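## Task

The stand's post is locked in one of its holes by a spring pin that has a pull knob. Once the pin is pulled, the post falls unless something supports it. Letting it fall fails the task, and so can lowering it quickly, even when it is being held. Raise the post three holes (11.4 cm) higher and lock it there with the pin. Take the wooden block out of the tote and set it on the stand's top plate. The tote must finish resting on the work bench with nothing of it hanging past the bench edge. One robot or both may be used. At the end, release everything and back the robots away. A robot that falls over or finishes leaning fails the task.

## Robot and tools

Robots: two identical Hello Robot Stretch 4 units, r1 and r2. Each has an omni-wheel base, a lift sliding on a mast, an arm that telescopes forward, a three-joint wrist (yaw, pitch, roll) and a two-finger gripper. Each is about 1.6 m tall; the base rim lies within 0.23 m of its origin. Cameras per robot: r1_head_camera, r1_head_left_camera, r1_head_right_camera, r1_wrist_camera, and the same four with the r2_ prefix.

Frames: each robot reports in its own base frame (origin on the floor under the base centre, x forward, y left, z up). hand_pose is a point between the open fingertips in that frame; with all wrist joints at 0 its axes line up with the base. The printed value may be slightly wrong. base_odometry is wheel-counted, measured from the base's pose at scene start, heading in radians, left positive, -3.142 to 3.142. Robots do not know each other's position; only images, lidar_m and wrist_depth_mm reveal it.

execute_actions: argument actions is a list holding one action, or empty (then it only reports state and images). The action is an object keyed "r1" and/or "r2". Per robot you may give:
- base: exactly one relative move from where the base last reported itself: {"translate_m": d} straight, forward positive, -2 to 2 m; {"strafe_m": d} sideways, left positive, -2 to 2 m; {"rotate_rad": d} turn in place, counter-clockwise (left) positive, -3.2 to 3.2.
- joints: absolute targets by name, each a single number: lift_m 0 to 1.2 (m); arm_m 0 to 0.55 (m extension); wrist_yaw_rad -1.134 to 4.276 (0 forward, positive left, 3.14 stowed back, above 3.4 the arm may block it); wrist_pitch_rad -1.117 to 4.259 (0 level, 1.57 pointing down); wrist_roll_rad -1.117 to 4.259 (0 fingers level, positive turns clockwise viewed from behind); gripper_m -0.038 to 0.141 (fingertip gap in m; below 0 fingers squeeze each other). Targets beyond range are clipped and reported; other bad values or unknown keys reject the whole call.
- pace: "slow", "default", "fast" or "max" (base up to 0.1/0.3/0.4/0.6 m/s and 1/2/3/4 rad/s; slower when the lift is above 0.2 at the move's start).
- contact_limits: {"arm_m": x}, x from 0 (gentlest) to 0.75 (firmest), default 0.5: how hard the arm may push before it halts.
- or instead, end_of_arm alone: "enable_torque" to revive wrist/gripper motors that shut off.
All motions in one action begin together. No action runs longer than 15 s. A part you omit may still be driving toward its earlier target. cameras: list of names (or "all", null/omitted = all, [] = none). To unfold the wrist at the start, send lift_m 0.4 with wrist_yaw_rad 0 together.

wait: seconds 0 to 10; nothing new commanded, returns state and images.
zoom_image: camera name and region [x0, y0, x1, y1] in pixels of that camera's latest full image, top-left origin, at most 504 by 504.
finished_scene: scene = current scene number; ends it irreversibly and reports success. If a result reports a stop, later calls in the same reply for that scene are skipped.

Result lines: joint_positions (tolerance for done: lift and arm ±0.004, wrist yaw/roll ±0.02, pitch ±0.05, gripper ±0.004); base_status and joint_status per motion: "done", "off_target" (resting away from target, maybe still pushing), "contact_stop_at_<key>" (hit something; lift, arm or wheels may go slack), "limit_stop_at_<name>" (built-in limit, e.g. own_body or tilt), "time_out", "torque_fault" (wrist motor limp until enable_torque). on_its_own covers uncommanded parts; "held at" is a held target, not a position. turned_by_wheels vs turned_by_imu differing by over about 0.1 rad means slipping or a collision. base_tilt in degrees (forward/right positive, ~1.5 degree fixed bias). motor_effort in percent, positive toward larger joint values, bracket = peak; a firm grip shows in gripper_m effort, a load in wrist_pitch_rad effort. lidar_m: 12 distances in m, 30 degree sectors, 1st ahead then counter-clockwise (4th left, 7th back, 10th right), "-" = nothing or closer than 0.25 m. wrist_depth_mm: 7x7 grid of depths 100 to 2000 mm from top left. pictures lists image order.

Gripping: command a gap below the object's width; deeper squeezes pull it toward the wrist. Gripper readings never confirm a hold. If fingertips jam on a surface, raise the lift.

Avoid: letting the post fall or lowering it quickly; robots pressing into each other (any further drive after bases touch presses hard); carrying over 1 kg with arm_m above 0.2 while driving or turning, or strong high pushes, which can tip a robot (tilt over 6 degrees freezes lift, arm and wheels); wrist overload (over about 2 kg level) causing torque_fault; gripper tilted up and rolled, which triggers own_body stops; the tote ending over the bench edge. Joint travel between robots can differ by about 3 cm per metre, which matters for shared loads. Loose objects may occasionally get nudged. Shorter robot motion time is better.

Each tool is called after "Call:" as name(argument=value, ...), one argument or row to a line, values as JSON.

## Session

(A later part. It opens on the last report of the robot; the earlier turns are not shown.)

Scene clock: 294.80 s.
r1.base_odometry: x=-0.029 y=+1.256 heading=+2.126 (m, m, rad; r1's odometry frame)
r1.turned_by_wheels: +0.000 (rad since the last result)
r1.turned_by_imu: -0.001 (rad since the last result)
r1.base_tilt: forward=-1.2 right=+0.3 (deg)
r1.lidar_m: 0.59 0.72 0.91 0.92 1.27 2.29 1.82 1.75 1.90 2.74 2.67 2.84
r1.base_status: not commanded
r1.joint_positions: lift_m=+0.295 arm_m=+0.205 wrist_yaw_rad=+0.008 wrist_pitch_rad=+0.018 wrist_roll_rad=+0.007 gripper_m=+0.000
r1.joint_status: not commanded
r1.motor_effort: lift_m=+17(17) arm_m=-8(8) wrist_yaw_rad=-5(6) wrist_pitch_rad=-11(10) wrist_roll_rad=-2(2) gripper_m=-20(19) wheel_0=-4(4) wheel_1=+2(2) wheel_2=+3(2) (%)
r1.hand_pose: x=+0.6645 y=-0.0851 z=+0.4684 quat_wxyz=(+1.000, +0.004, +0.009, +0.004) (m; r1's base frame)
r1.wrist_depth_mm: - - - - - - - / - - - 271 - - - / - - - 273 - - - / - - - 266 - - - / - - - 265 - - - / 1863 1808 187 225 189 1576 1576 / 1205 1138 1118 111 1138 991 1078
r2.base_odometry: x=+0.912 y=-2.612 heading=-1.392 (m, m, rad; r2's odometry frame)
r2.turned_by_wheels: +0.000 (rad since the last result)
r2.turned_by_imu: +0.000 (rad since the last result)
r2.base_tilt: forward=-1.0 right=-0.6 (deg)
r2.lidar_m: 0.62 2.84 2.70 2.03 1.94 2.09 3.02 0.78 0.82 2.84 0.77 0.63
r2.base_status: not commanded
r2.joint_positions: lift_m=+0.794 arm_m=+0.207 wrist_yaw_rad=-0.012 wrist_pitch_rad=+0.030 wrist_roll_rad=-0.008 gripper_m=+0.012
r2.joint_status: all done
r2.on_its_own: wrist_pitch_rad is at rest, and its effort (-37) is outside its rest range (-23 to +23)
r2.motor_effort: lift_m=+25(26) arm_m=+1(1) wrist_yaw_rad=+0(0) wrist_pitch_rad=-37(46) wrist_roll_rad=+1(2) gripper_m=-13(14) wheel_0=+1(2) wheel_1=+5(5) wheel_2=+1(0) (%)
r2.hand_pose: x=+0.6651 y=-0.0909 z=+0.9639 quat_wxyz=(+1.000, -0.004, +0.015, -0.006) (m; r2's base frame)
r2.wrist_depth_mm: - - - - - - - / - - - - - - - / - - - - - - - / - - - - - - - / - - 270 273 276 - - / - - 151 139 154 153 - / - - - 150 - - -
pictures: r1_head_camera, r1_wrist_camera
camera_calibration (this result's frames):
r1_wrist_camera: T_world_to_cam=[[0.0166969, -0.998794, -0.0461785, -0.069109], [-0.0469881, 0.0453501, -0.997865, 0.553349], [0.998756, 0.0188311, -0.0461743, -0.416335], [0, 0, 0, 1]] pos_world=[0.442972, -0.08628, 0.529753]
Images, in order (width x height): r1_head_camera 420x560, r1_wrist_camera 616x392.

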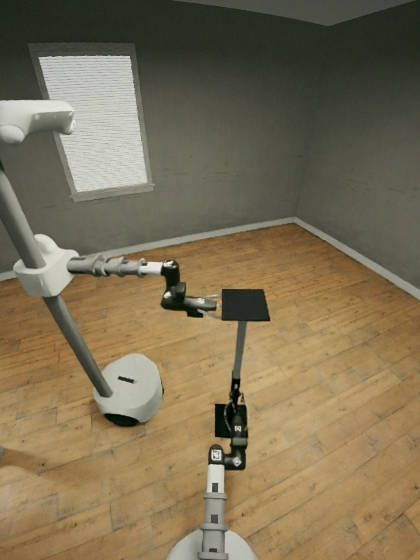

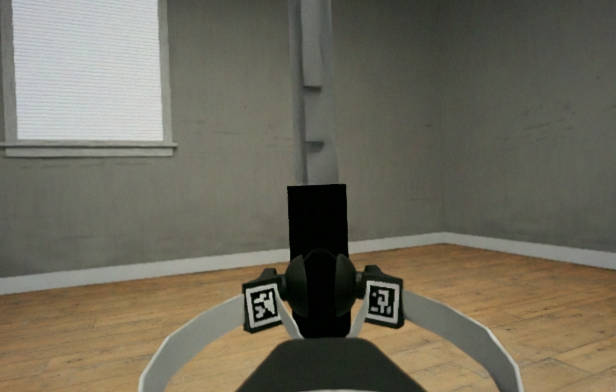

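Call:
execute_actions(
  actions=[
    {"r1": {"joints": {"arm_m": 0.213, "gripper_m": 0.07, "wrist_yaw_rad": 0.0}}},
  ],
  cameras=["r1_wrist_camera", "r1_head_camera"],
)

Call:
zoom_image(
  camera="r1_head_camera",
  region=[205, 360, 275, 430],
)

Scene clock: 301.57 s.
r1.base_odometry: x=-0.029 y=+1.256 heading=+2.126 (m, m, rad; r1's odometry frame)
r1.turned_by_wheels: +0.000 (rad since the last result)
r1.turned_by_imu: -0.001 (rad since the last result)
r1.base_tilt: forward=-1.1 right=+0.2 (deg)
r1.lidar_m: 0.61 0.71 0.89 0.93 1.23 2.35 1.76 1.74 1.88 2.71 2.64 2.87
r1.base_status: not commanded
r1.joint_positions: lift_m=+0.295 arm_m=+0.212 wrist_yaw_rad=+0.000 wrist_pitch_rad=+0.016 wrist_roll_rad=+0.007 gripper_m=+0.070
r1.joint_status: all done
r1.motor_effort: lift_m=+17(17) arm_m=+5(6) wrist_yaw_rad=+0(13) wrist_pitch_rad=-7(10) wrist_roll_rad=-3(3) gripper_m=-3(16) wheel_0=-4(4) wheel_1=+2(2) wheel_2=+0(3) (%)
r1.hand_pose: x=+0.6714 y=-0.0875 z=+0.4687 quat_wxyz=(+1.000, +0.004, +0.008, +0.000) (m; r1's base frame)
r1.wrist_depth_mm: - - - - - - - / - - - - - - - / - - - 265 - - - / - - - 266 - - - / - - - 259 - - - / 1808 1808 195 260 200 1576 1576 / 1205 1138 1182 111 1138 1060 1078
r2.base_odometry: x=+0.912 y=-2.612 heading=-1.392 (m, m, rad; r2's odometry frame)
r2.turned_by_wheels: +0.000 (rad since the last result)
r2.turned_by_imu: +0.000 (rad since the last result)
r2.base_tilt: forward=-1.1 right=-0.6 (deg)
r2.lidar_m: 0.59 2.81 2.69 2.02 1.93 2.12 3.01 0.74 0.80 2.83 0.78 0.63
r2.base_status: not commanded
r2.joint_positions: lift_m=+0.794 arm_m=+0.207 wrist_yaw_rad=-0.012 wrist_pitch_rad=+0.030 wrist_roll_rad=-0.008 gripper_m=+0.012
r2.joint_status: not commanded
r2.on_its_own: wrist_pitch_rad is at rest, and its effort (-36) is outside its rest range (-23 to +23)
r2.motor_effort: lift_m=+25(25) arm_m=+1(1) wrist_yaw_rad=+0(0) wrist_pitch_rad=-36(36) wrist_roll_rad=+1(2) gripper_m=-14(14) wheel_0=+1(1) wheel_1=+5(5) wheel_2=+1(1) (%)
r2.hand_pose: x=+0.6651 y=-0.0909 z=+0.9639 quat_wxyz=(+1.000, -0.004, +0.015, -0.006) (m; r2's base frame)
r2.wrist_depth_mm: - - - - - - - / - - - - - - - / - - - - - - - / - - - - - - - / - - 270 273 277 - - / - - 151 138 154 153 - / - - - 151 - - -
pictures: r1_head_camera, r1_wrist_camera
camera_calibration (this result's frames):
r1_wrist_camera: T_world_to_cam=[[0.00843376, -0.998898, -0.0461677, -0.0660758], [-0.0453824, 0.0457394, -0.997922, 0.553116], [0.998934, 0.0105114, -0.0449466, -0.424527], [0, 0, 0, 1]] pos_world=[0.449734, -0.0868398, 0.529835]
Images, in order (width x height): r1_head_camera 420x560, r1_wrist_camera 616x392.

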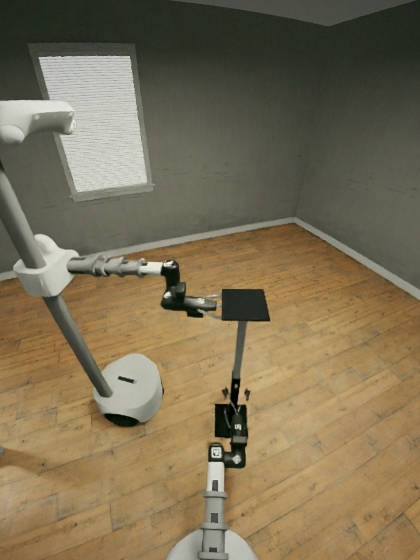

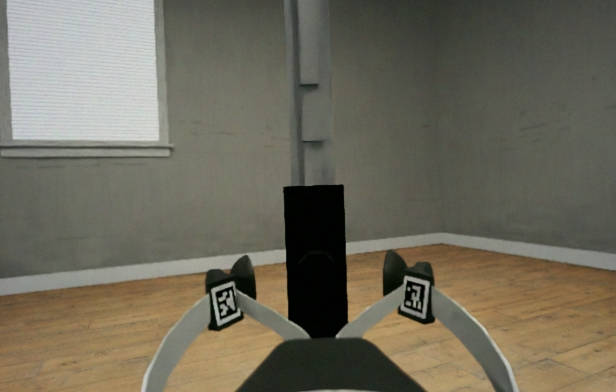

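Region (205, 360, 275, 430) of r1_head_camera's 420x560 image, scaled by 7.200, with more detail than that image has.

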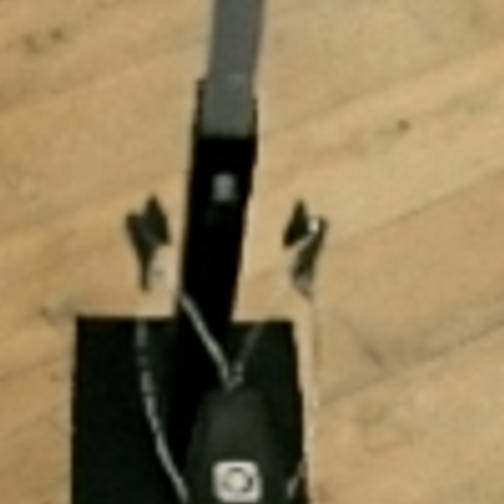

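Call:
execute_actions(
  actions=[
    {"r1": {"base": {"translate_m": -0.17}, "joints": {"arm_m": 0.0}, "pace": "fast"}, "r2": {"joints": {"lift_m": 0.787}, "pace": "slow"}},
  ],
  cameras=["r1_wrist_camera", "r2_wrist_camera"],
)

Scene clock: 337.33 s.
r1.base_odometry: x=+0.061 y=+1.112 heading=+2.126 (m, m, rad; r1's odometry frame)
r1.turned_by_wheels: -0.001 (rad since the last result)
r1.turned_by_imu: -0.001 (rad since the last result)
r1.base_tilt: forward=-1.2 right=+0.3 (deg)
r1.lidar_m: 0.78 0.93 1.13 0.92 2.25 2.12 1.64 1.57 1.72 2.54 2.73 2.93
r1.base_status: done
r1.joint_positions: lift_m=+0.295 arm_m=+0.001 wrist_yaw_rad=+0.000 wrist_pitch_rad=+0.016 wrist_roll_rad=+0.007 gripper_m=+0.070
r1.joint_status: all done
r1.motor_effort: lift_m=+17(17) arm_m=-5(7) wrist_yaw_rad=+1(1) wrist_pitch_rad=-7(7) wrist_roll_rad=-3(0) gripper_m=-4(4) wheel_0=-3(12) wheel_1=-2(10) wheel_2=-2(11) (%)
r1.hand_pose: x=+0.4605 y=-0.0875 z=+0.4688 quat_wxyz=(+1.000, +0.004, +0.008, +0.000) (m; r1's base frame)
r1.wrist_depth_mm: - - - - - - - / - - - - - - - / - - - - - - - / - - - - - - - / - - - - - - - / 1863 1756 195 1576 200 1576 1576 / 723 842 1182 111 1138 1060 1098
r2.base_odometry: x=+0.912 y=-2.612 heading=-1.392 (m, m, rad; r2's odometry frame)
r2.turned_by_wheels: +0.000 (rad since the last result)
r2.turned_by_imu: +0.001 (rad since the last result)
r2.base_tilt: forward=-1.0 right=-0.7 (deg)
r2.lidar_m: 0.60 2.83 2.69 2.00 1.93 2.11 3.01 0.77 0.80 2.84 0.89 0.81
r2.base_status: not commanded
r2.joint_positions: lift_m=+0.787 arm_m=+0.207 wrist_yaw_rad=-0.012 wrist_pitch_rad=+0.023 wrist_roll_rad=-0.008 gripper_m=+0.012
r2.joint_status: all done
r2.motor_effort: lift_m=+14(24) arm_m=+1(1) wrist_yaw_rad=+2(0) wrist_pitch_rad=-15(36) wrist_roll_rad=+3(2) gripper_m=-14(13) wheel_0=+1(1) wheel_1=+4(5) wheel_2=+0(0) (%)
r2.hand_pose: x=+0.6651 y=-0.0909 z=+0.9590 quat_wxyz=(+1.000, -0.004, +0.011, -0.006) (m; r2's base frame)
r2.wrist_depth_mm: - - - - - - - / - - - - - - - / - - - - - - - / - - - - - - - / - - 270 274 278 - - / - - 145 148 150 147 - / - - - 150 - - -
pictures: r1_wrist_camera, r2_wrist_camera
camera_calibration (this result's frames):
r1_wrist_camera: T_world_to_cam=[[0.00845062, -0.998898, -0.0461652, -0.0643016], [-0.0451296, 0.0457389, -0.997934, 0.543507], [0.998945, 0.0105166, -0.0446934, -0.214016], [0, 0, 0, 1]] pos_world=[0.238862, -0.0868394, 0.529851]
r2_wrist_camera: T_world_to_cam=[[0.0263659, -0.999475, 0.0188154, -0.116623], [-0.00452486, -0.018941, -0.99981, 1.02519], [0.999642, 0.0262757, -0.00502189, -0.428835], [0, 0, 0, 1]] pos_world=[0.436395, -0.0858754, 1.02504]
Images, in order (width x height): r1_wrist_camera 616x392, r2_wrist_camera 616x392.

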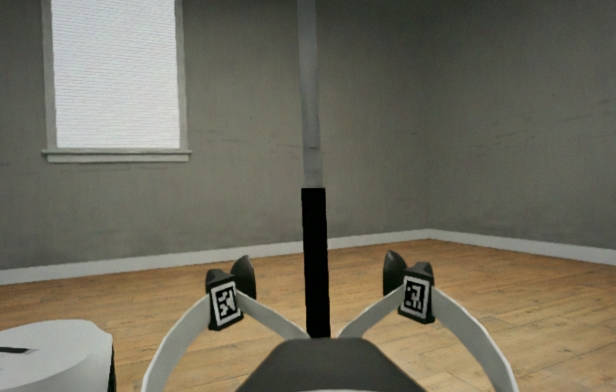

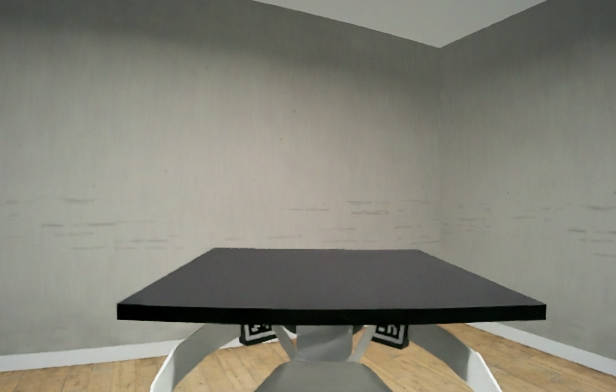

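Call:
execute_actions(
  actions=[
    {"r1": {"base": {"rotate_rad": 0.415}, "joints": {"lift_m": 0.8, "gripper_m": 0.11}, "pace": "max"}, "r2": {"joints": {"lift_m": 0.765, "gripper_m": 0.08}}},
  ],
  cameras=["r1_head_camera", "r1_head_left_camera", "r2_wrist_camera"],
)

Scene clock: 341.43 s.
r1.base_odometry: x=+0.061 y=+1.112 heading=+2.540 (m, m, rad; r1's odometry frame)
r1.turned_by_wheels: +0.415 (rad since the last result)
r1.turned_by_imu: +0.410 (rad since the last result)
r1.base_tilt: forward=-1.1 right=+0.2 (deg)
r1.lidar_m: 0.87 1.07 0.93 1.32 2.34 1.68 1.59 1.68 2.26 2.72 2.84 0.77
r1.base_status: done
r1.joint_positions: lift_m=+0.800 arm_m=+0.001 wrist_yaw_rad=+0.000 wrist_pitch_rad=+0.016 wrist_roll_rad=+0.007 gripper_m=+0.110
r1.joint_status: all done
r1.motor_effort: lift_m=+22(27) arm_m=-5(5) wrist_yaw_rad=-1(2) wrist_pitch_rad=-6(7) wrist_roll_rad=-2(4) gripper_m=+0(3) wheel_0=-4(14) wheel_1=-3(10) wheel_2=+2(6) (%)
r1.hand_pose: x=+0.4606 y=-0.0874 z=+0.9734 quat_wxyz=(+1.000, +0.004, +0.008, +0.000) (m; r1's base frame)
r1.wrist_depth_mm: - - - - - - - / - - - - - - - / - - - - - - - / - - 891 - - - - / - - - - 647 - - / - - 201 - - - - / - - - 111 - - -
r2.base_odometry: x=+0.912 y=-2.612 heading=-1.392 (m, m, rad; r2's odometry frame)
r2.turned_by_wheels: +0.000 (rad since the last result)
r2.turned_by_imu: +0.000 (rad since the last result)
r2.base_tilt: forward=-1.1 right=-0.6 (deg)
r2.lidar_m: 0.62 2.85 2.69 2.02 1.95 2.09 3.02 0.75 0.82 2.85 0.69 0.73
r2.base_status: not commanded
r2.joint_positions: lift_m=+0.765 arm_m=+0.207 wrist_yaw_rad=-0.012 wrist_pitch_rad=+0.020 wrist_roll_rad=-0.008 gripper_m=+0.080
r2.joint_status: all done
r2.motor_effort: lift_m=+14(14) arm_m=+1(1) wrist_yaw_rad=+0(6) wrist_pitch_rad=-7(14) wrist_roll_rad=-1(0) gripper_m=-1(14) wheel_0=+1(1) wheel_1=+5(5) wheel_2=+1(0) (%)
r2.hand_pose: x=+0.6651 y=-0.0910 z=+0.9379 quat_wxyz=(+1.000, -0.004, +0.010, -0.006) (m; r2's base frame)
r2.wrist_depth_mm: - - - - - - - / - - - - - - - / - - - - - - - / - - - - - - - / - - 155 162 166 167 - / - - 214 198 213 - - / - - - 143 - - -
pictures: r1_head_camera, r1_head_left_camera, r2_wrist_camera
camera_calibration (this result's frames):
r2_wrist_camera: T_world_to_cam=[[0.0262318, -0.999477, 0.0189259, -0.116264], [-0.00165272, -0.0189757, -0.999819, 1.00218], [0.999655, 0.0261958, -0.00214962, -0.43166], [0, 0, 0, 1]] pos_world=[0.436217, -0.0858779, 1.00327]
Images, in order (width x height): r1_head_camera 420x560, r1_head_left_camera 420x672, r2_wrist_camera 616x392.

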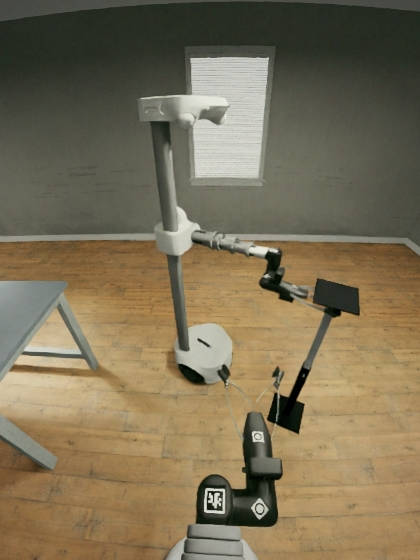

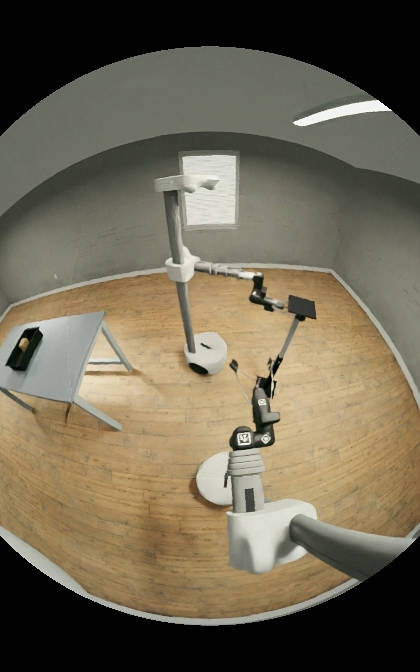

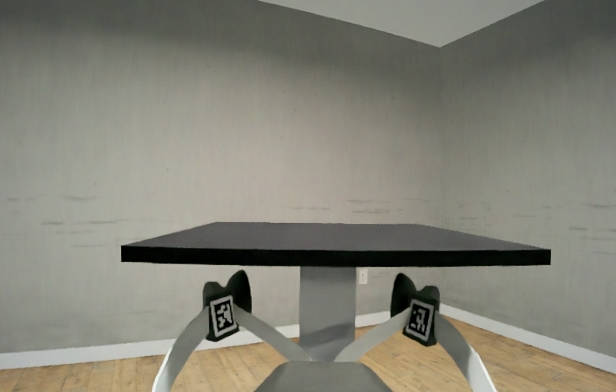

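Call:
execute_actions(
  actions=[],
)

Scene clock: 350.33 s.
r1.base_odometry: x=+0.061 y=+1.112 heading=+2.540 (m, m, rad; r1's odometry frame)
r1.turned_by_wheels: +0.000 (rad since the last result)
r1.turned_by_imu: -0.001 (rad since the last result)
r1.base_tilt: forward=-1.1 right=+0.2 (deg)
r1.lidar_m: 0.88 1.10 0.93 1.35 2.37 1.69 1.60 1.66 2.24 2.74 2.83 0.77
r1.base_status: done
r1.joint_positions: lift_m=+0.800 arm_m=+0.001 wrist_yaw_rad=+0.000 wrist_pitch_rad=+0.016 wrist_roll_rad=+0.007 gripper_m=+0.110
r1.joint_status: all done
r1.motor_effort: lift_m=+22(27) arm_m=-5(5) wrist_yaw_rad=-2(2) wrist_pitch_rad=-6(7) wrist_roll_rad=-1(4) gripper_m=+0(3) wheel_0=-3(14) wheel_1=-3(10) wheel_2=+2(6) (%)
r1.hand_pose: x=+0.4606 y=-0.0874 z=+0.9734 quat_wxyz=(+1.000, +0.004, +0.008, +0.000) (m; r1's base frame)
r1.wrist_depth_mm: - - - - - - - / - - - - - - - / - - - - - - - / - - 891 - - - - / - - - - 647 - - / - - 201 - - - - / - - - 111 - - -
r2.base_odometry: x=+0.912 y=-2.612 heading=-1.392 (m, m, rad; r2's odometry frame)
r2.turned_by_wheels: +0.000 (rad since the last result)
r2.turned_by_imu: +0.000 (rad since the last result)
r2.base_tilt: forward=-1.0 right=-0.7 (deg)
r2.lidar_m: 0.61 2.82 2.67 2.02 1.92 2.12 3.04 0.76 0.80 2.85 0.69 0.73
r2.base_status: not commanded
r2.joint_positions: lift_m=+0.765 arm_m=+0.207 wrist_yaw_rad=-0.012 wrist_pitch_rad=+0.020 wrist_roll_rad=-0.008 gripper_m=+0.080
r2.joint_status: all done
r2.motor_effort: lift_m=+14(14) arm_m=+1(1) wrist_yaw_rad=+0(6) wrist_pitch_rad=-6(14) wrist_roll_rad=+0(0) gripper_m=-2(14) wheel_0=+1(1) wheel_1=+5(5) wheel_2=+0(0) (%)
r2.hand_pose: x=+0.6651 y=-0.0910 z=+0.9379 quat_wxyz=(+1.000, -0.004, +0.010, -0.006) (m; r2's base frame)
r2.wrist_depth_mm: - - - - - - - / - - - - - - - / - - - - - - - / - - - - - - - / - - 156 162 167 167 - / - - 215 196 213 - - / - - - 143 - - -
pictures: r1_head_camera, r1_head_left_camera, r1_head_right_camera, r1_wrist_camera, r2_head_camera, r2_head_left_camera, r2_head_right_camera, r2_wrist_camera
camera_calibration (this result's frames):
r1_wrist_camera: T_world_to_cam=[[0.00889751, -0.998894, -0.0461642, -0.0410857], [-0.0450028, 0.0457193, -0.99794, 1.04702], [0.998947, 0.0109567, -0.0445463, -0.191609], [0, 0, 0, 1]] pos_world=[0.238891, -0.08681, 1.03443]
r2_wrist_camera: T_world_to_cam=[[0.0262318, -0.999477, 0.0189258, -0.116263], [-0.00165249, -0.0189757, -0.999819, 1.00218], [0.999655, 0.0261957, -0.00214939, -0.43166], [0, 0, 0, 1]] pos_world=[0.436217, -0.0858779, 1.00327]
Images, in order (width x height): r1_head_camera 420x560, r1_head_left_camera 420x672, r1_head_right_camera 420x672, r1_wrist_camera 616x392, r2_head_camera 420x560, r2_head_left_camera 420x672, r2_head_right_camera 420x672, r2_wrist_camera 616x392.

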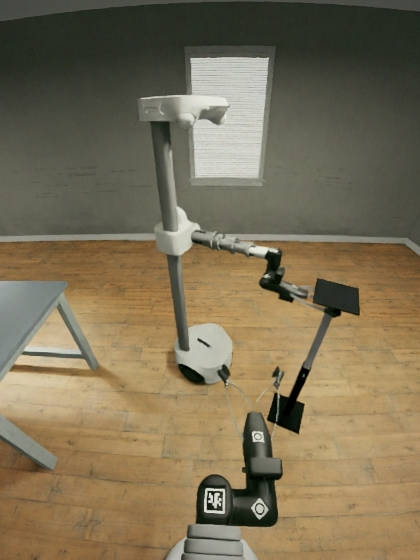

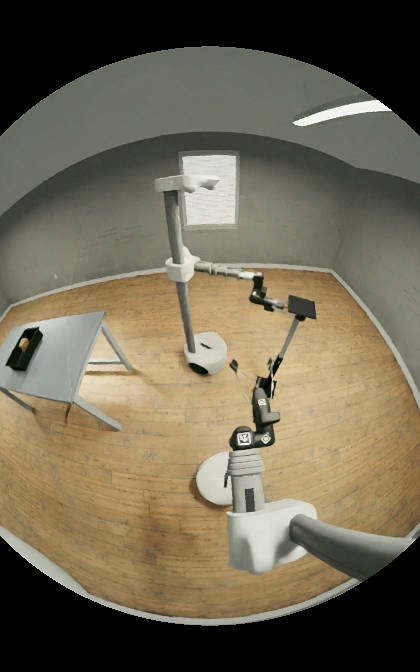

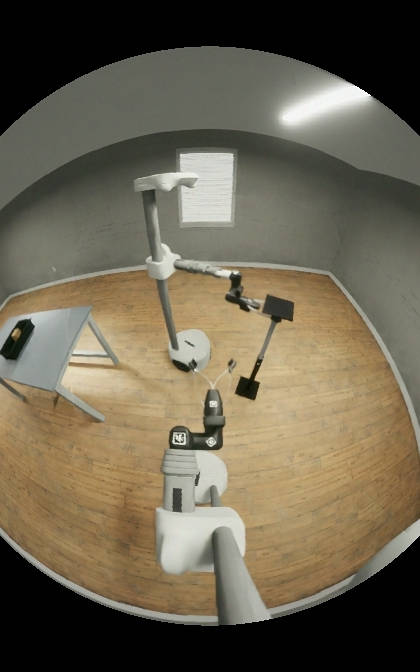

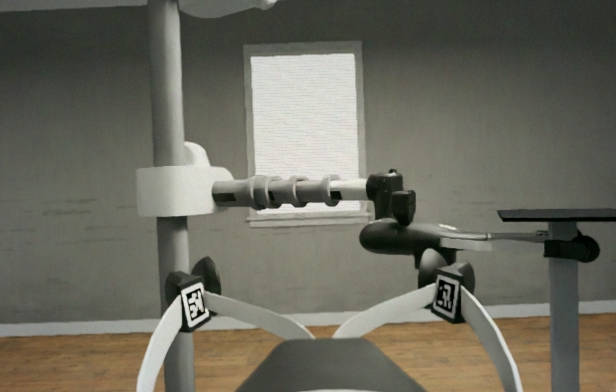

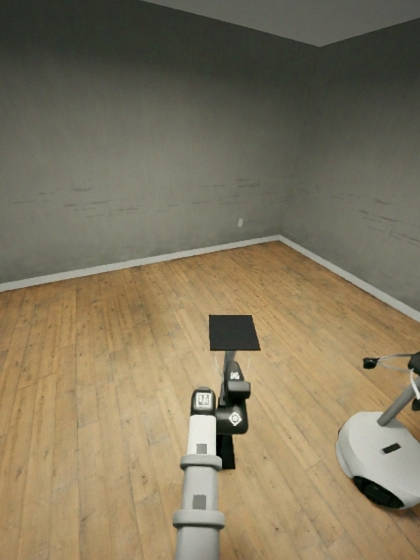

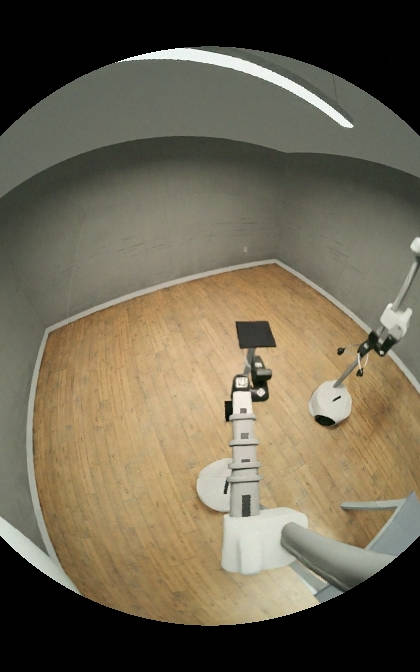

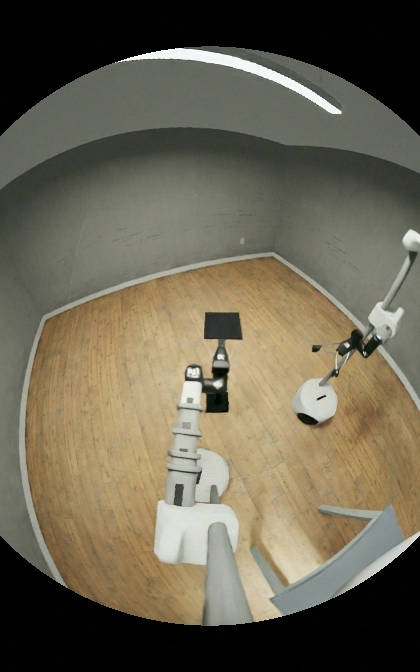

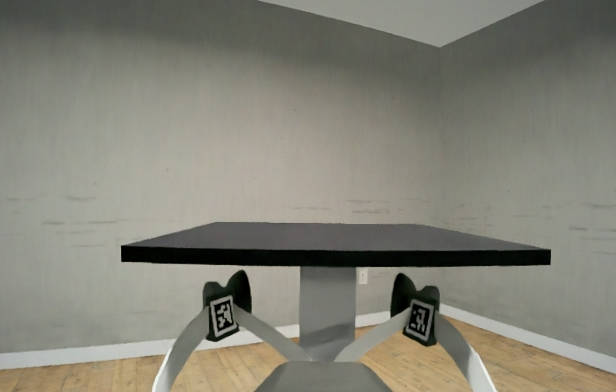

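Call:
execute_actions(
  actions=[
    {"r1": {"base": {"strafe_m": 1.67}, "joints": {"lift_m": 1.0, "arm_m": 0.2, "wrist_pitch_rad": 0.7, "gripper_m": 0.12}, "pace": "max"}, "r2": {"base": {"translate_m": -0.3}, "joints": {"lift_m": 0.75, "arm_m": 0.0}, "pace": "default"}},
  ],
  cameras=["r1_head_camera", "r1_wrist_camera", "r2_head_camera", "r1_head_left_camera"],
)

Scene clock: 376.63 s.
r1.base_odometry: x=-0.884 y=-0.265 heading=+2.540 (m, m, rad; r1's odometry frame)
r1.turned_by_wheels: +0.000 (rad since the last result)
r1.turned_by_imu: -0.002 (rad since the last result)
r1.base_tilt: forward=-1.1 right=+0.3 (deg)
r1.lidar_m: 0.30 0.34 0.47 4.31 2.39 1.74 1.65 1.70 2.29 4.39 0.48 0.31
r1.base_status: done
r1.joint_positions: lift_m=+1.000 arm_m=+0.199 wrist_yaw_rad=+0.000 wrist_pitch_rad=+0.701 wrist_roll_rad=+0.007 gripper_m=+0.120
r1.joint_status: all done
r1.motor_effort: lift_m=+22(24) arm_m=+5(5) wrist_yaw_rad=+0(1) wrist_pitch_rad=-4(5) wrist_roll_rad=-1(2) gripper_m=-2(1) wheel_0=-3(15) wheel_1=+0(13) wheel_2=+0(2) (%)
r1.hand_pose: x=+0.5904 y=-0.0874 z=+0.9919 quat_wxyz=(+0.939, +0.003, +0.344, -0.001) (m; r1's base frame)
r1.wrist_depth_mm: - - - - - - - / - - - - - - - / - - - - - 750 750 / 676 661 564 585 615 634 621 / 574 549 549 402 530 539 535 / 496 407 205 387 366 445 466 / 436 362 427 111 351 415 415
r2.base_odometry: x=+0.859 y=-2.317 heading=-1.392 (m, m, rad; r2's odometry frame)
r2.turned_by_wheels: +0.000 (rad since the last result)
r2.turned_by_imu: +0.000 (rad since the last result)
r2.base_tilt: forward=-1.1 right=-0.7 (deg)
r2.lidar_m: 0.86 3.08 2.52 1.87 1.81 1.96 2.79 0.54 0.52 0.77 2.89 3.05
r2.base_status: done
r2.joint_positions: lift_m=+0.750 arm_m=+0.003 wrist_yaw_rad=-0.012 wrist_pitch_rad=+0.020 wrist_roll_rad=-0.008 gripper_m=+0.080
r2.joint_status: all done
joint sent to its limit — the command would take r2.arm_m past its lower limit, so that joint was sent only as far as its limit.
r2.motor_effort: lift_m=+14(14) arm_m=-5(7) wrist_yaw_rad=+0(2) wrist_pitch_rad=-7(8) wrist_roll_rad=+1(0) gripper_m=-2(0) wheel_0=-4(10) wheel_1=-6(8) wheel_2=+3(12) (%)
r2.hand_pose: x=+0.4615 y=-0.0909 z=+0.9228 quat_wxyz=(+1.000, -0.004, +0.010, -0.006) (m; r2's base frame)
r2.wrist_depth_mm: - - - - - - - / - - - - - - - / - - - - - - - / - - - - - - - / - - - - - - - / - - 214 - 214 - - / - - - 143 - - -
pictures: r1_head_camera, r1_head_left_camera, r1_wrist_camera, r2_head_camera
camera_calibration (this result's frames):
r1_wrist_camera: T_world_to_cam=[[-0.0223475, -0.998898, -0.0412653, -0.0278221], [-0.666461, 0.0456512, -0.744141, 1.18651], [0.745205, 0.010872, -0.666747, 0.446502], [0, 0, 0, 1]] pos_world=[0.457405, -0.0868114, 1.17949]
Images, in order (width x height): r1_head_camera 420x560, r1_head_left_camera 420x672, r1_wrist_camera 616x392, r2_head_camera 420x560.

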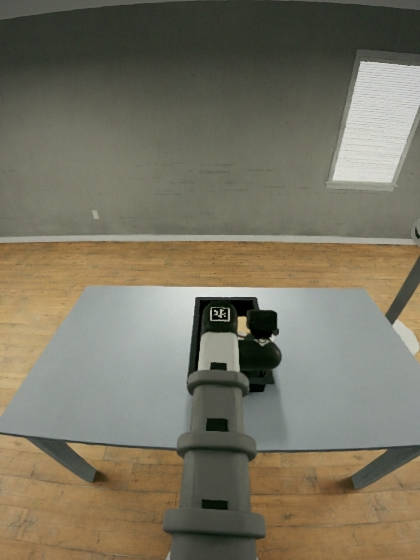

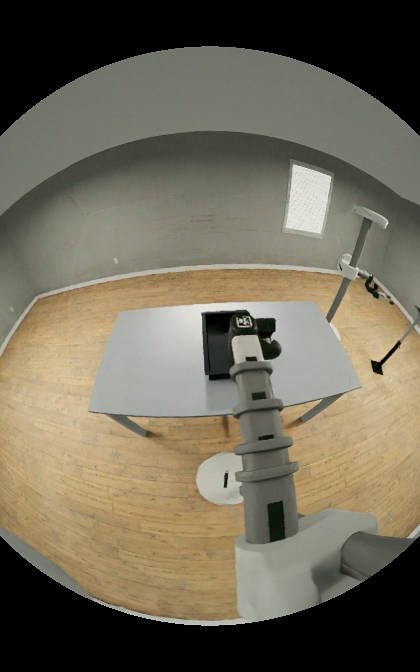

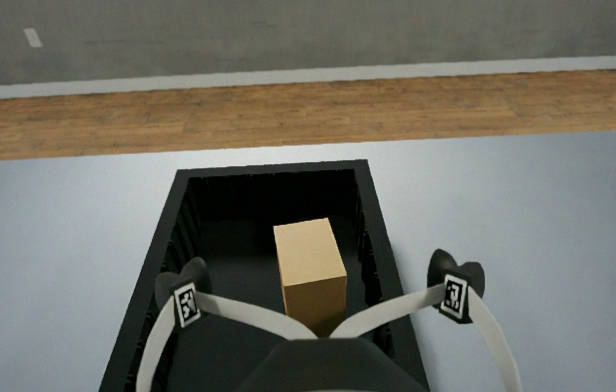

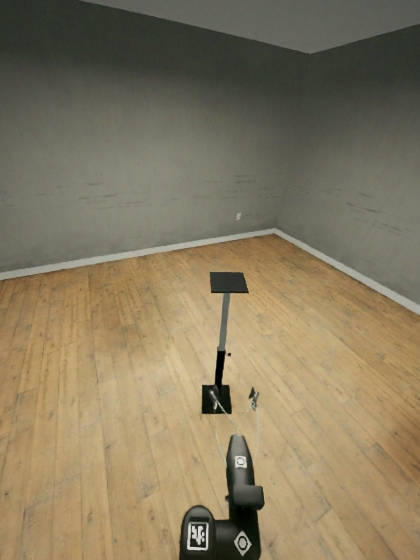

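Call:
zoom_image(
  camera="r1_wrist_camera",
  region=[140, 140, 500, 392],
)

Region (140, 140, 500, 392) of r1_wrist_camera's 616x392 image, scaled by 1.400; it fills the top 353 rows of this view, and the rest is white.

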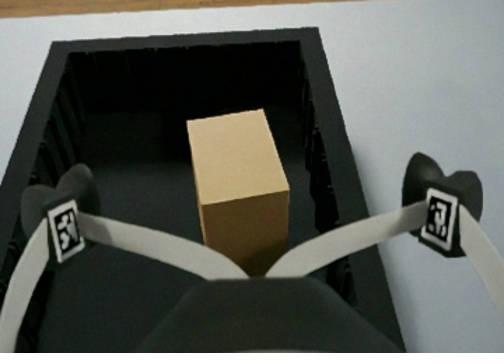

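Call:
execute_actions(
  actions=[
    {"r1": {"joints": {"lift_m": 0.97, "arm_m": 0.382, "wrist_pitch_rad": 1.0, "wrist_yaw_rad": 0.075, "gripper_m": 0.085}, "pace": "fast"}},
  ],
  cameras=["r1_wrist_camera", "r1_head_left_camera"],
)

Scene clock: 442.93 s.
r1.base_odometry: x=-0.884 y=-0.265 heading=+2.540 (m, m, rad; r1's odometry frame)
r1.turned_by_wheels: +0.000 (rad since the last result)
r1.turned_by_imu: -0.001 (rad since the last result)
r1.base_tilt: forward=-1.1 right=+0.2 (deg)
r1.lidar_m: 0.29 0.35 0.46 4.31 2.37 1.73 1.65 1.71 2.28 4.39 0.47 0.33
r1.base_status: not commanded
r1.joint_positions: lift_m=+0.970 arm_m=+0.381 wrist_yaw_rad=+0.075 wrist_pitch_rad=+1.001 wrist_roll_rad=+0.007 gripper_m=+0.085
r1.joint_status: all done
r1.motor_effort: lift_m=+17(19) arm_m=+5(8) wrist_yaw_rad=-1(2) wrist_pitch_rad=-3(4) wrist_roll_rad=-3(4) gripper_m=-3(2) wheel_0=-3(3) wheel_1=+0(0) wheel_2=+0(0) (%)
r1.hand_pose: x=+0.7137 y=-0.0755 z=+0.9055 quat_wxyz=(+0.877, -0.015, +0.480, +0.031) (m; r1's base frame)
r1.wrist_depth_mm: 1921 1921 1921 1863 1808 1863 1808 / 549 539 530 530 525 521 512 / 488 413 392 389 373 466 466 / 442 373 433 430 387 427 421 / 404 330 397 262 306 392 387 / 373 329 201 243 216 353 357 / 336 291 340 111 262 257 332
r2.base_odometry: x=+0.859 y=-2.317 heading=-1.392 (m, m, rad; r2's odometry frame)
r2.turned_by_wheels: +0.000 (rad since the last result)
r2.turned_by_imu: +0.000 (rad since the last result)
r2.base_tilt: forward=-1.0 right=-0.6 (deg)
r2.lidar_m: 0.85 3.09 2.47 1.86 1.82 1.96 2.80 0.56 0.55 0.78 2.91 3.07
r2.base_status: not commanded
r2.joint_positions: lift_m=+0.750 arm_m=+0.003 wrist_yaw_rad=-0.012 wrist_pitch_rad=+0.020 wrist_roll_rad=-0.008 gripper_m=+0.080
r2.joint_status: not commanded
r2.motor_effort: lift_m=+14(14) arm_m=-5(5) wrist_yaw_rad=+1(1) wrist_pitch_rad=-7(7) wrist_roll_rad=+2(1) gripper_m=-1(2) wheel_0=-4(4) wheel_1=-6(6) wheel_2=+3(4) (%)
r2.hand_pose: x=+0.4615 y=-0.0909 z=+0.9228 quat_wxyz=(+1.000, -0.004, +0.010, -0.006) (m; r2's base frame)
r2.wrist_depth_mm: - - - - - - - / - - - - - - - / - - - - - - - / - - - - - - - / - - - - - - - / - - 214 - 215 - - / - - - 143 - - -
pictures: r1_head_left_camera, r1_wrist_camera
camera_calibration (this result's frames):
r1_wrist_camera: T_world_to_cam=[[0.0414447, -0.998602, -0.032797, -0.0699166], [-0.857425, -0.0186953, -0.51427, 1.12715], [0.512938, 0.0494348, -0.857001, 0.637823], [0, 0, 0, 1]] pos_world=[0.642182, -0.080277, 1.12398]
Images, in order (width x height): r1_head_left_camera 420x672, r1_wrist_camera 616x392.

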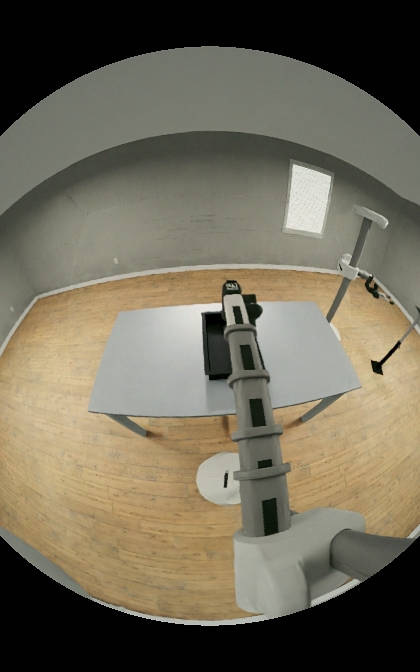

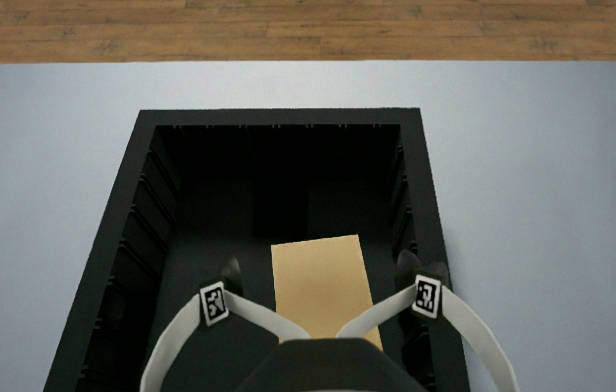

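Call:
zoom_image(
  camera="r1_wrist_camera",
  region=[320, 100, 520, 392],
)

Region (320, 100, 520, 392) of r1_wrist_camera's 616x392 image, scaled by 1.726; it fills the left 345 columns of this view, and the rest is white.

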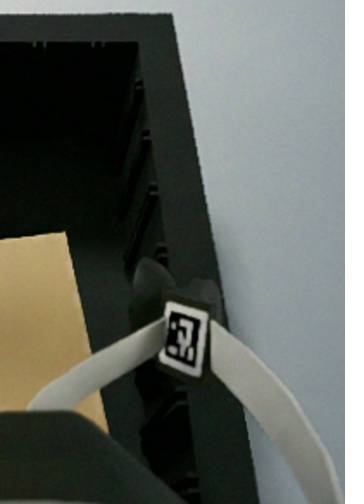

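Call:
execute_actions(
  actions=[
    {"r1": {"joints": {"lift_m": 0.918, "gripper_m": 0.071}, "pace": "slow"}},
  ],
  cameras=["r1_wrist_camera"],
)

Scene clock: 468.83 s.
r1.base_odometry: x=-0.884 y=-0.265 heading=+2.540 (m, m, rad; r1's odometry frame)
r1.turned_by_wheels: +0.000 (rad since the last result)
r1.turned_by_imu: -0.001 (rad since the last result)
r1.base_tilt: forward=-1.1 right=+0.2 (deg)
r1.lidar_m: 0.31 0.34 0.45 4.32 2.37 1.69 1.64 1.70 2.30 4.38 0.45 0.34
r1.base_status: not commanded
r1.joint_positions: lift_m=+0.918 arm_m=+0.381 wrist_yaw_rad=+0.075 wrist_pitch_rad=+1.001 wrist_roll_rad=+0.007 gripper_m=+0.071
r1.joint_status: all done
r1.motor_effort: lift_m=+17(18) arm_m=+5(5) wrist_yaw_rad=+0(0) wrist_pitch_rad=-3(3) wrist_roll_rad=-2(1) gripper_m=-4(2) wheel_0=-3(3) wheel_1=+0(0) wheel_2=+0(0) (%)
r1.hand_pose: x=+0.7137 y=-0.0755 z=+0.8536 quat_wxyz=(+0.877, -0.015, +0.480, +0.031) (m; r1's base frame)
r1.wrist_depth_mm: 1863 1808 1808 1756 508 500 492 / 469 343 340 340 329 442 442 / 421 329 392 387 359 399 399 / 373 329 368 366 330 359 362 / 260 329 338 206 233 322 330 / 236 309 196 190 190 228 306 / 223 285 289 111 252 205 285
r2.base_odometry: x=+0.859 y=-2.317 heading=-1.392 (m, m, rad; r2's odometry frame)
r2.turned_by_wheels: +0.000 (rad since the last result)
r2.turned_by_imu: +0.000 (rad since the last result)
r2.base_tilt: forward=-1.1 right=-0.6 (deg)
r2.lidar_m: 0.86 3.08 2.51 1.88 1.83 1.94 2.79 0.53 0.54 0.76 2.91 3.07
r2.base_status: not commanded
r2.joint_positions: lift_m=+0.750 arm_m=+0.003 wrist_yaw_rad=-0.012 wrist_pitch_rad=+0.020 wrist_roll_rad=-0.008 gripper_m=+0.080
r2.joint_status: not commanded
r2.motor_effort: lift_m=+14(14) arm_m=-5(5) wrist_yaw_rad=+0(0) wrist_pitch_rad=-7(7) wrist_roll_rad=+1(1) gripper_m=-2(2) wheel_0=-4(4) wheel_1=-6(6) wheel_2=+4(3) (%)
r2.hand_pose: x=+0.4615 y=-0.0909 z=+0.9228 quat_wxyz=(+1.000, -0.004, +0.010, -0.006) (m; r2's base frame)
r2.wrist_depth_mm: - - - - - - - / - - - - - - - / - - - - - - - / - - - - - - - / - - - - - - - / - - 214 - 215 - - / - - - 143 - - -
pictures: r1_wrist_camera
camera_calibration (this result's frames):
r1_wrist_camera: T_world_to_cam=[[0.0414446, -0.998602, -0.0327971, -0.0716201], [-0.857425, -0.0186952, -0.51427, 1.10044], [0.512938, 0.0494348, -0.857001, 0.593305], [0, 0, 0, 1]] pos_world=[0.642184, -0.080277, 1.07204]
Images, in order (width x height): r1_wrist_camera 616x392.

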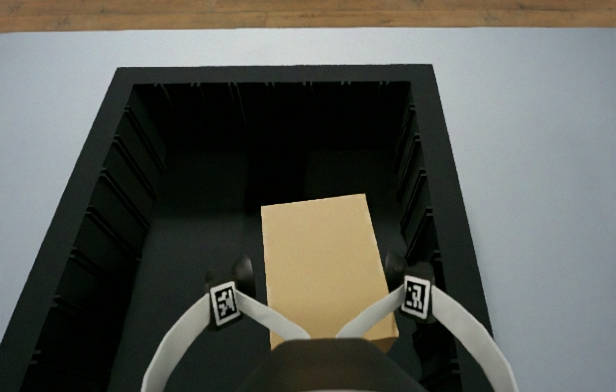

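Call:
execute_actions(
  actions=[
    {"r1": {"joints": {"gripper_m": 0.03}}},
  ],
  cameras=["r1_wrist_camera"],
)

Call:
execute_actions(
  actions=[
    {"r1": {"joints": {"lift_m": 1.05}, "pace": "default"}},
  ],
  cameras=["r1_wrist_camera"],
)

Scene clock: 474.13 s.
r1.base_odometry: x=-0.884 y=-0.265 heading=+2.540 (m, m, rad; r1's odometry frame)
r1.turned_by_wheels: +0.000 (rad since the last result)
r1.turned_by_imu: -0.001 (rad since the last result)
r1.base_tilt: forward=-1.1 right=+0.2 (deg)
r1.lidar_m: 0.29 0.34 0.45 4.30 2.38 1.74 1.64 1.69 2.29 4.41 0.44 0.32
r1.base_status: not commanded
r1.joint_positions: lift_m=+0.918 arm_m=+0.381 wrist_yaw_rad=+0.075 wrist_pitch_rad=+1.003 wrist_roll_rad=+0.007 gripper_m=+0.030
r1.joint_status: all done
r1.motor_effort: lift_m=+18(18) arm_m=+5(5) wrist_yaw_rad=-1(0) wrist_pitch_rad=-8(8) wrist_roll_rad=-1(4) gripper_m=-17(14) wheel_0=-3(3) wheel_1=+0(0) wheel_2=+0(0) (%)
r1.hand_pose: x=+0.7133 y=-0.0755 z=+0.8532 quat_wxyz=(+0.876, -0.015, +0.480, +0.031) (m; r1's base frame)
r1.wrist_depth_mm: 1863 1756 512 504 500 492 492 / 466 343 342 340 327 442 439 / 415 329 389 387 362 399 394 / 370 329 368 364 330 355 359 / 258 329 336 197 254 320 330 / 235 309 193 181 186 228 306 / 223 282 289 111 253 204 283
r2.base_odometry: x=+0.859 y=-2.317 heading=-1.392 (m, m, rad; r2's odometry frame)
r2.turned_by_wheels: +0.000 (rad since the last result)
r2.turned_by_imu: +0.000 (rad since the last result)
r2.base_tilt: forward=-1.0 right=-0.6 (deg)
r2.lidar_m: 0.84 3.11 2.50 1.87 1.80 1.96 2.80 0.52 0.54 0.78 2.91 3.10
r2.base_status: not commanded
r2.joint_positions: lift_m=+0.750 arm_m=+0.003 wrist_yaw_rad=-0.012 wrist_pitch_rad=+0.020 wrist_roll_rad=-0.008 gripper_m=+0.080
r2.joint_status: not commanded
r2.motor_effort: lift_m=+14(14) arm_m=-5(5) wrist_yaw_rad=+0(1) wrist_pitch_rad=-7(7) wrist_roll_rad=+1(1) gripper_m=-2(1) wheel_0=-4(4) wheel_1=-6(6) wheel_2=+4(3) (%)
r2.hand_pose: x=+0.4615 y=-0.0909 z=+0.9228 quat_wxyz=(+1.000, -0.004, +0.010, -0.006) (m; r2's base frame)
r2.wrist_depth_mm: - - - - - - - / - - - - - - - / - - - - - - - / - - - - - - - / - - - - - - - / - - 214 - 215 - - / - - - 143 - - -
pictures: r1_wrist_camera
camera_calibration (this result's frames):
r1_wrist_camera: T_world_to_cam=[[0.0413185, -0.998609, -0.0327395, -0.0716165], [-0.858301, -0.0187007, -0.512805, 1.09928], [0.51148, 0.0492887, -0.85788, 0.595003], [0, 0, 0, 1]] pos_world=[0.642139, -0.0802865, 1.07181]
Images, in order (width x height): r1_wrist_camera 616x392.

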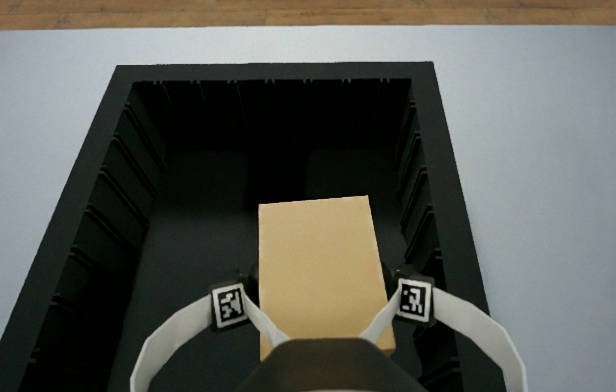

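Scene clock: 475.73 s.
r1.base_odometry: x=-0.884 y=-0.265 heading=+2.540 (m, m, rad; r1's odometry frame)
r1.turned_by_wheels: +0.000 (rad since the last result)
r1.turned_by_imu: +0.000 (rad since the last result)
r1.base_tilt: forward=-1.1 right=+0.3 (deg)
r1.lidar_m: 0.27 0.30 0.46 4.31 2.39 1.74 1.63 1.71 2.30 4.38 0.45 0.34
r1.base_status: not commanded
r1.joint_positions: lift_m=+1.050 arm_m=+0.381 wrist_yaw_rad=+0.075 wrist_pitch_rad=+1.003 wrist_roll_rad=+0.007 gripper_m=+0.030
r1.joint_status: all done
r1.motor_effort: lift_m=+24(28) arm_m=+5(5) wrist_yaw_rad=-1(1) wrist_pitch_rad=-8(8) wrist_roll_rad=+0(1) gripper_m=-17(17) wheel_0=-3(3) wheel_1=+0(0) wheel_2=+0(0) (%)
r1.hand_pose: x=+0.7133 y=-0.0755 z=+0.9847 quat_wxyz=(+0.876, -0.015, +0.480, +0.031) (m; r1's base frame)
r1.wrist_depth_mm: - - 1921 1983 - 1921 1921 / 1808 1808 1808 1708 1708 1756 1756 / 591 591 580 574 569 569 559 / 535 525 473 442 455 512 508 / 492 473 480 197 382 473 469 / 449 379 193 182 186 430 433 / 421 342 413 111 325 399 402
r2.base_odometry: x=+0.859 y=-2.317 heading=-1.392 (m, m, rad; r2's odometry frame)
r2.turned_by_wheels: +0.000 (rad since the last result)
r2.turned_by_imu: +0.000 (rad since the last result)
r2.base_tilt: forward=-1.0 right=-0.5 (deg)
r2.lidar_m: 0.88 3.08 2.51 1.88 1.82 1.95 2.79 0.52 0.51 0.76 2.92 3.09
r2.base_status: not commanded
r2.joint_positions: lift_m=+0.750 arm_m=+0.003 wrist_yaw_rad=-0.012 wrist_pitch_rad=+0.020 wrist_roll_rad=-0.008 gripper_m=+0.080
r2.joint_status: not commanded
r2.motor_effort: lift_m=+14(14) arm_m=-5(5) wrist_yaw_rad=+0(2) wrist_pitch_rad=-8(7) wrist_roll_rad=+1(1) gripper_m=+0(3) wheel_0=-4(4) wheel_1=-6(6) wheel_2=+4(3) (%)
r2.hand_pose: x=+0.4615 y=-0.0909 z=+0.9228 quat_wxyz=(+1.000, -0.004, +0.010, -0.006) (m; r2's base frame)
r2.wrist_depth_mm: - - - - - - - / - - - - - - - / - - - - - - - / - - - - - - - / - - - - - - - / - - 215 - 214 - - / - - - 143 - - -
pictures: r1_wrist_camera
camera_calibration (this result's frames):
r1_wrist_camera: T_world_to_cam=[[0.0413166, -0.99861, -0.0327371, -0.0673148], [-0.858335, -0.0187036, -0.512748, 1.16664], [0.511423, 0.0492844, -0.857915, 0.707847], [0, 0, 0, 1]] pos_world=[0.642141, -0.0802866, 1.20326]
Images, in order (width x height): r1_wrist_camera 616x392.

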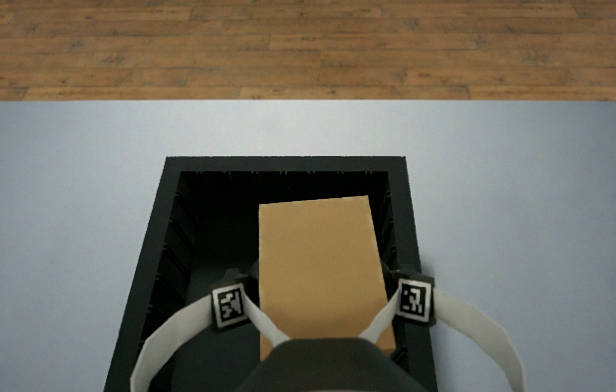

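Call:
execute_actions(
  actions=[
    {"r1": {"base": {"strafe_m": -1.985}, "joints": {"lift_m": 1.18, "arm_m": 0.47, "wrist_yaw_rad": -0.25}, "pace": "max"}},
  ],
  cameras=["r1_head_camera", "r1_head_right_camera", "r1_wrist_camera", "r2_head_camera", "r2_wrist_camera"],
)

Scene clock: 502.57 s.
r1.base_odometry: x=+0.239 y=+1.371 heading=+2.540 (m, m, rad; r1's odometry frame)
r1.turned_by_wheels: +0.000 (rad since the last result)
r1.turned_by_imu: -0.001 (rad since the last result)
r1.base_tilt: forward=-1.2 right=+0.3 (deg)
r1.lidar_m: 0.67 0.94 1.22 1.36 2.37 1.69 1.62 1.67 2.21 2.40 2.50 0.81
r1.base_status: done
r1.joint_positions: lift_m=+1.180 arm_m=+0.469 wrist_yaw_rad=-0.250 wrist_pitch_rad=+1.003 wrist_roll_rad=+0.007 gripper_m=+0.030
r1.joint_status: all done
r1.motor_effort: lift_m=+23(27) arm_m=+5(4) wrist_yaw_rad=-2(8) wrist_pitch_rad=-8(10) wrist_roll_rad=-1(3) gripper_m=-19(16) wheel_0=+2(13) wheel_1=-4(12) wheel_2=-1(1) (%)
r1.hand_pose: x=+0.7688 y=-0.1231 z=+1.1148 quat_wxyz=(+0.870, +0.063, +0.476, -0.111) (m; r1's base frame)
r1.wrist_depth_mm: - - - - - - - / - 1983 - 1983 1863 1863 1983 / 1808 1708 1756 1708 1756 1756 1708 / 1661 1576 1576 1576 1576 1576 1537 / 1255 1464 1430 196 377 1397 1430 / 1160 1336 193 181 186 1308 1308 / 1138 1229 340 111 1229 1205 1229
r2.base_odometry: x=+0.859 y=-2.317 heading=-1.392 (m, m, rad; r2's odometry frame)
r2.turned_by_wheels: +0.000 (rad since the last result)
r2.turned_by_imu: +0.001 (rad since the last result)
r2.base_tilt: forward=-1.1 right=-0.5 (deg)
r2.lidar_m: 0.87 3.08 2.50 1.88 1.82 1.95 2.79 0.51 0.52 0.80 2.90 0.92
r2.base_status: not commanded
r2.joint_positions: lift_m=+0.750 arm_m=+0.003 wrist_yaw_rad=-0.012 wrist_pitch_rad=+0.020 wrist_roll_rad=-0.008 gripper_m=+0.080
r2.joint_status: not commanded
r2.motor_effort: lift_m=+14(14) arm_m=-5(5) wrist_yaw_rad=+0(0) wrist_pitch_rad=-7(7) wrist_roll_rad=+1(2) gripper_m=-1(1) wheel_0=-4(4) wheel_1=-6(6) wheel_2=+3(3) (%)
r2.hand_pose: x=+0.4615 y=-0.0909 z=+0.9228 quat_wxyz=(+1.000, -0.004, +0.010, -0.006) (m; r2's base frame)
r2.wrist_depth_mm: - - - - 750 - 1025 / - - - - - - - / - - - 732 - - - / - - - - - - - / - - - - - - - / - - 214 - 214 - - / - - - 143 - - -
pictures: r1_head_camera, r1_head_right_camera, r1_wrist_camera, r2_head_camera, r2_wrist_camera
camera_calibration (this result's frames):
r1_wrist_camera: T_world_to_cam=[[-0.279481, -0.959593, -0.0327266, 0.138609], [-0.819398, 0.256138, -0.512815, 1.28408], [0.500477, -0.116506, -0.857875, 0.781428], [0, 0, 0, 1]] pos_world=[0.699822, -0.104853, 1.3334]
r2_wrist_camera: T_world_to_cam=[[0.0263902, -0.999473, 0.0189158, -0.110655], [-0.00190949, -0.0189728, -0.999818, 0.98686], [0.99965, 0.0263493, -0.00240918, -0.227871], [0, 0, 0, 1]] pos_world=[0.232596, -0.0858692, 0.988225]
Images, in order (width x height): r1_head_camera 420x560, r1_head_right_camera 420x672, r1_wrist_camera 616x392, r2_head_camera 420x560, r2_wrist_camera 616x392.

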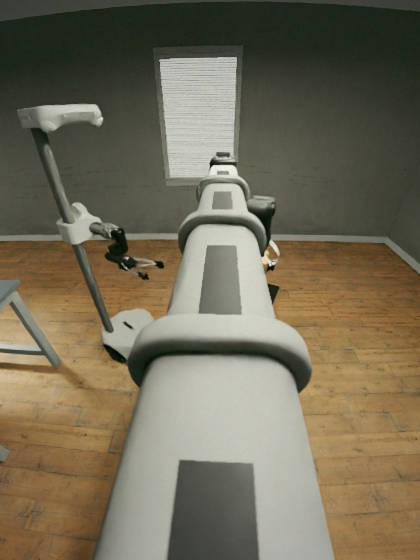

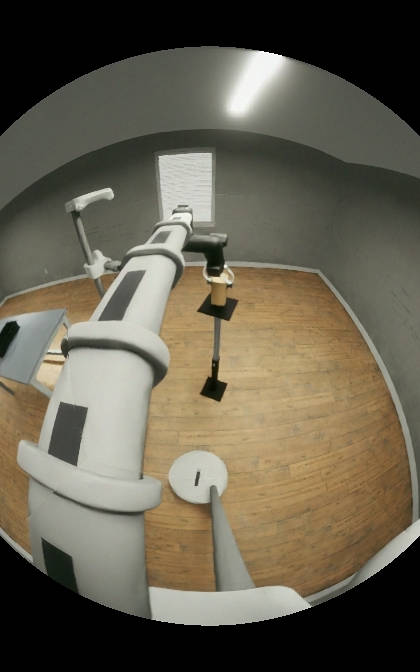

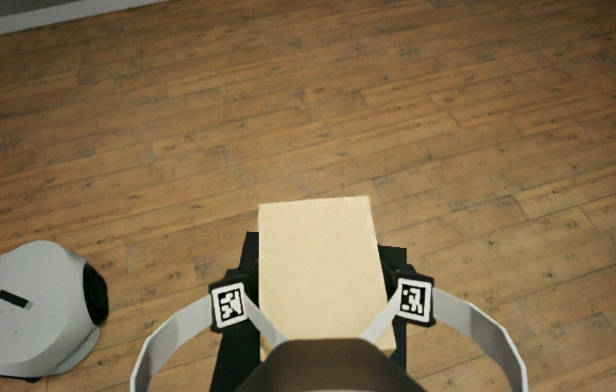

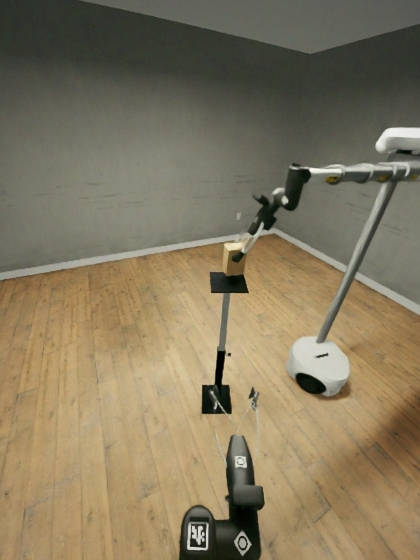

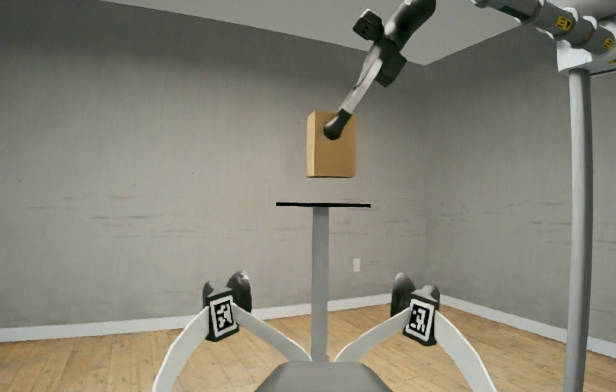

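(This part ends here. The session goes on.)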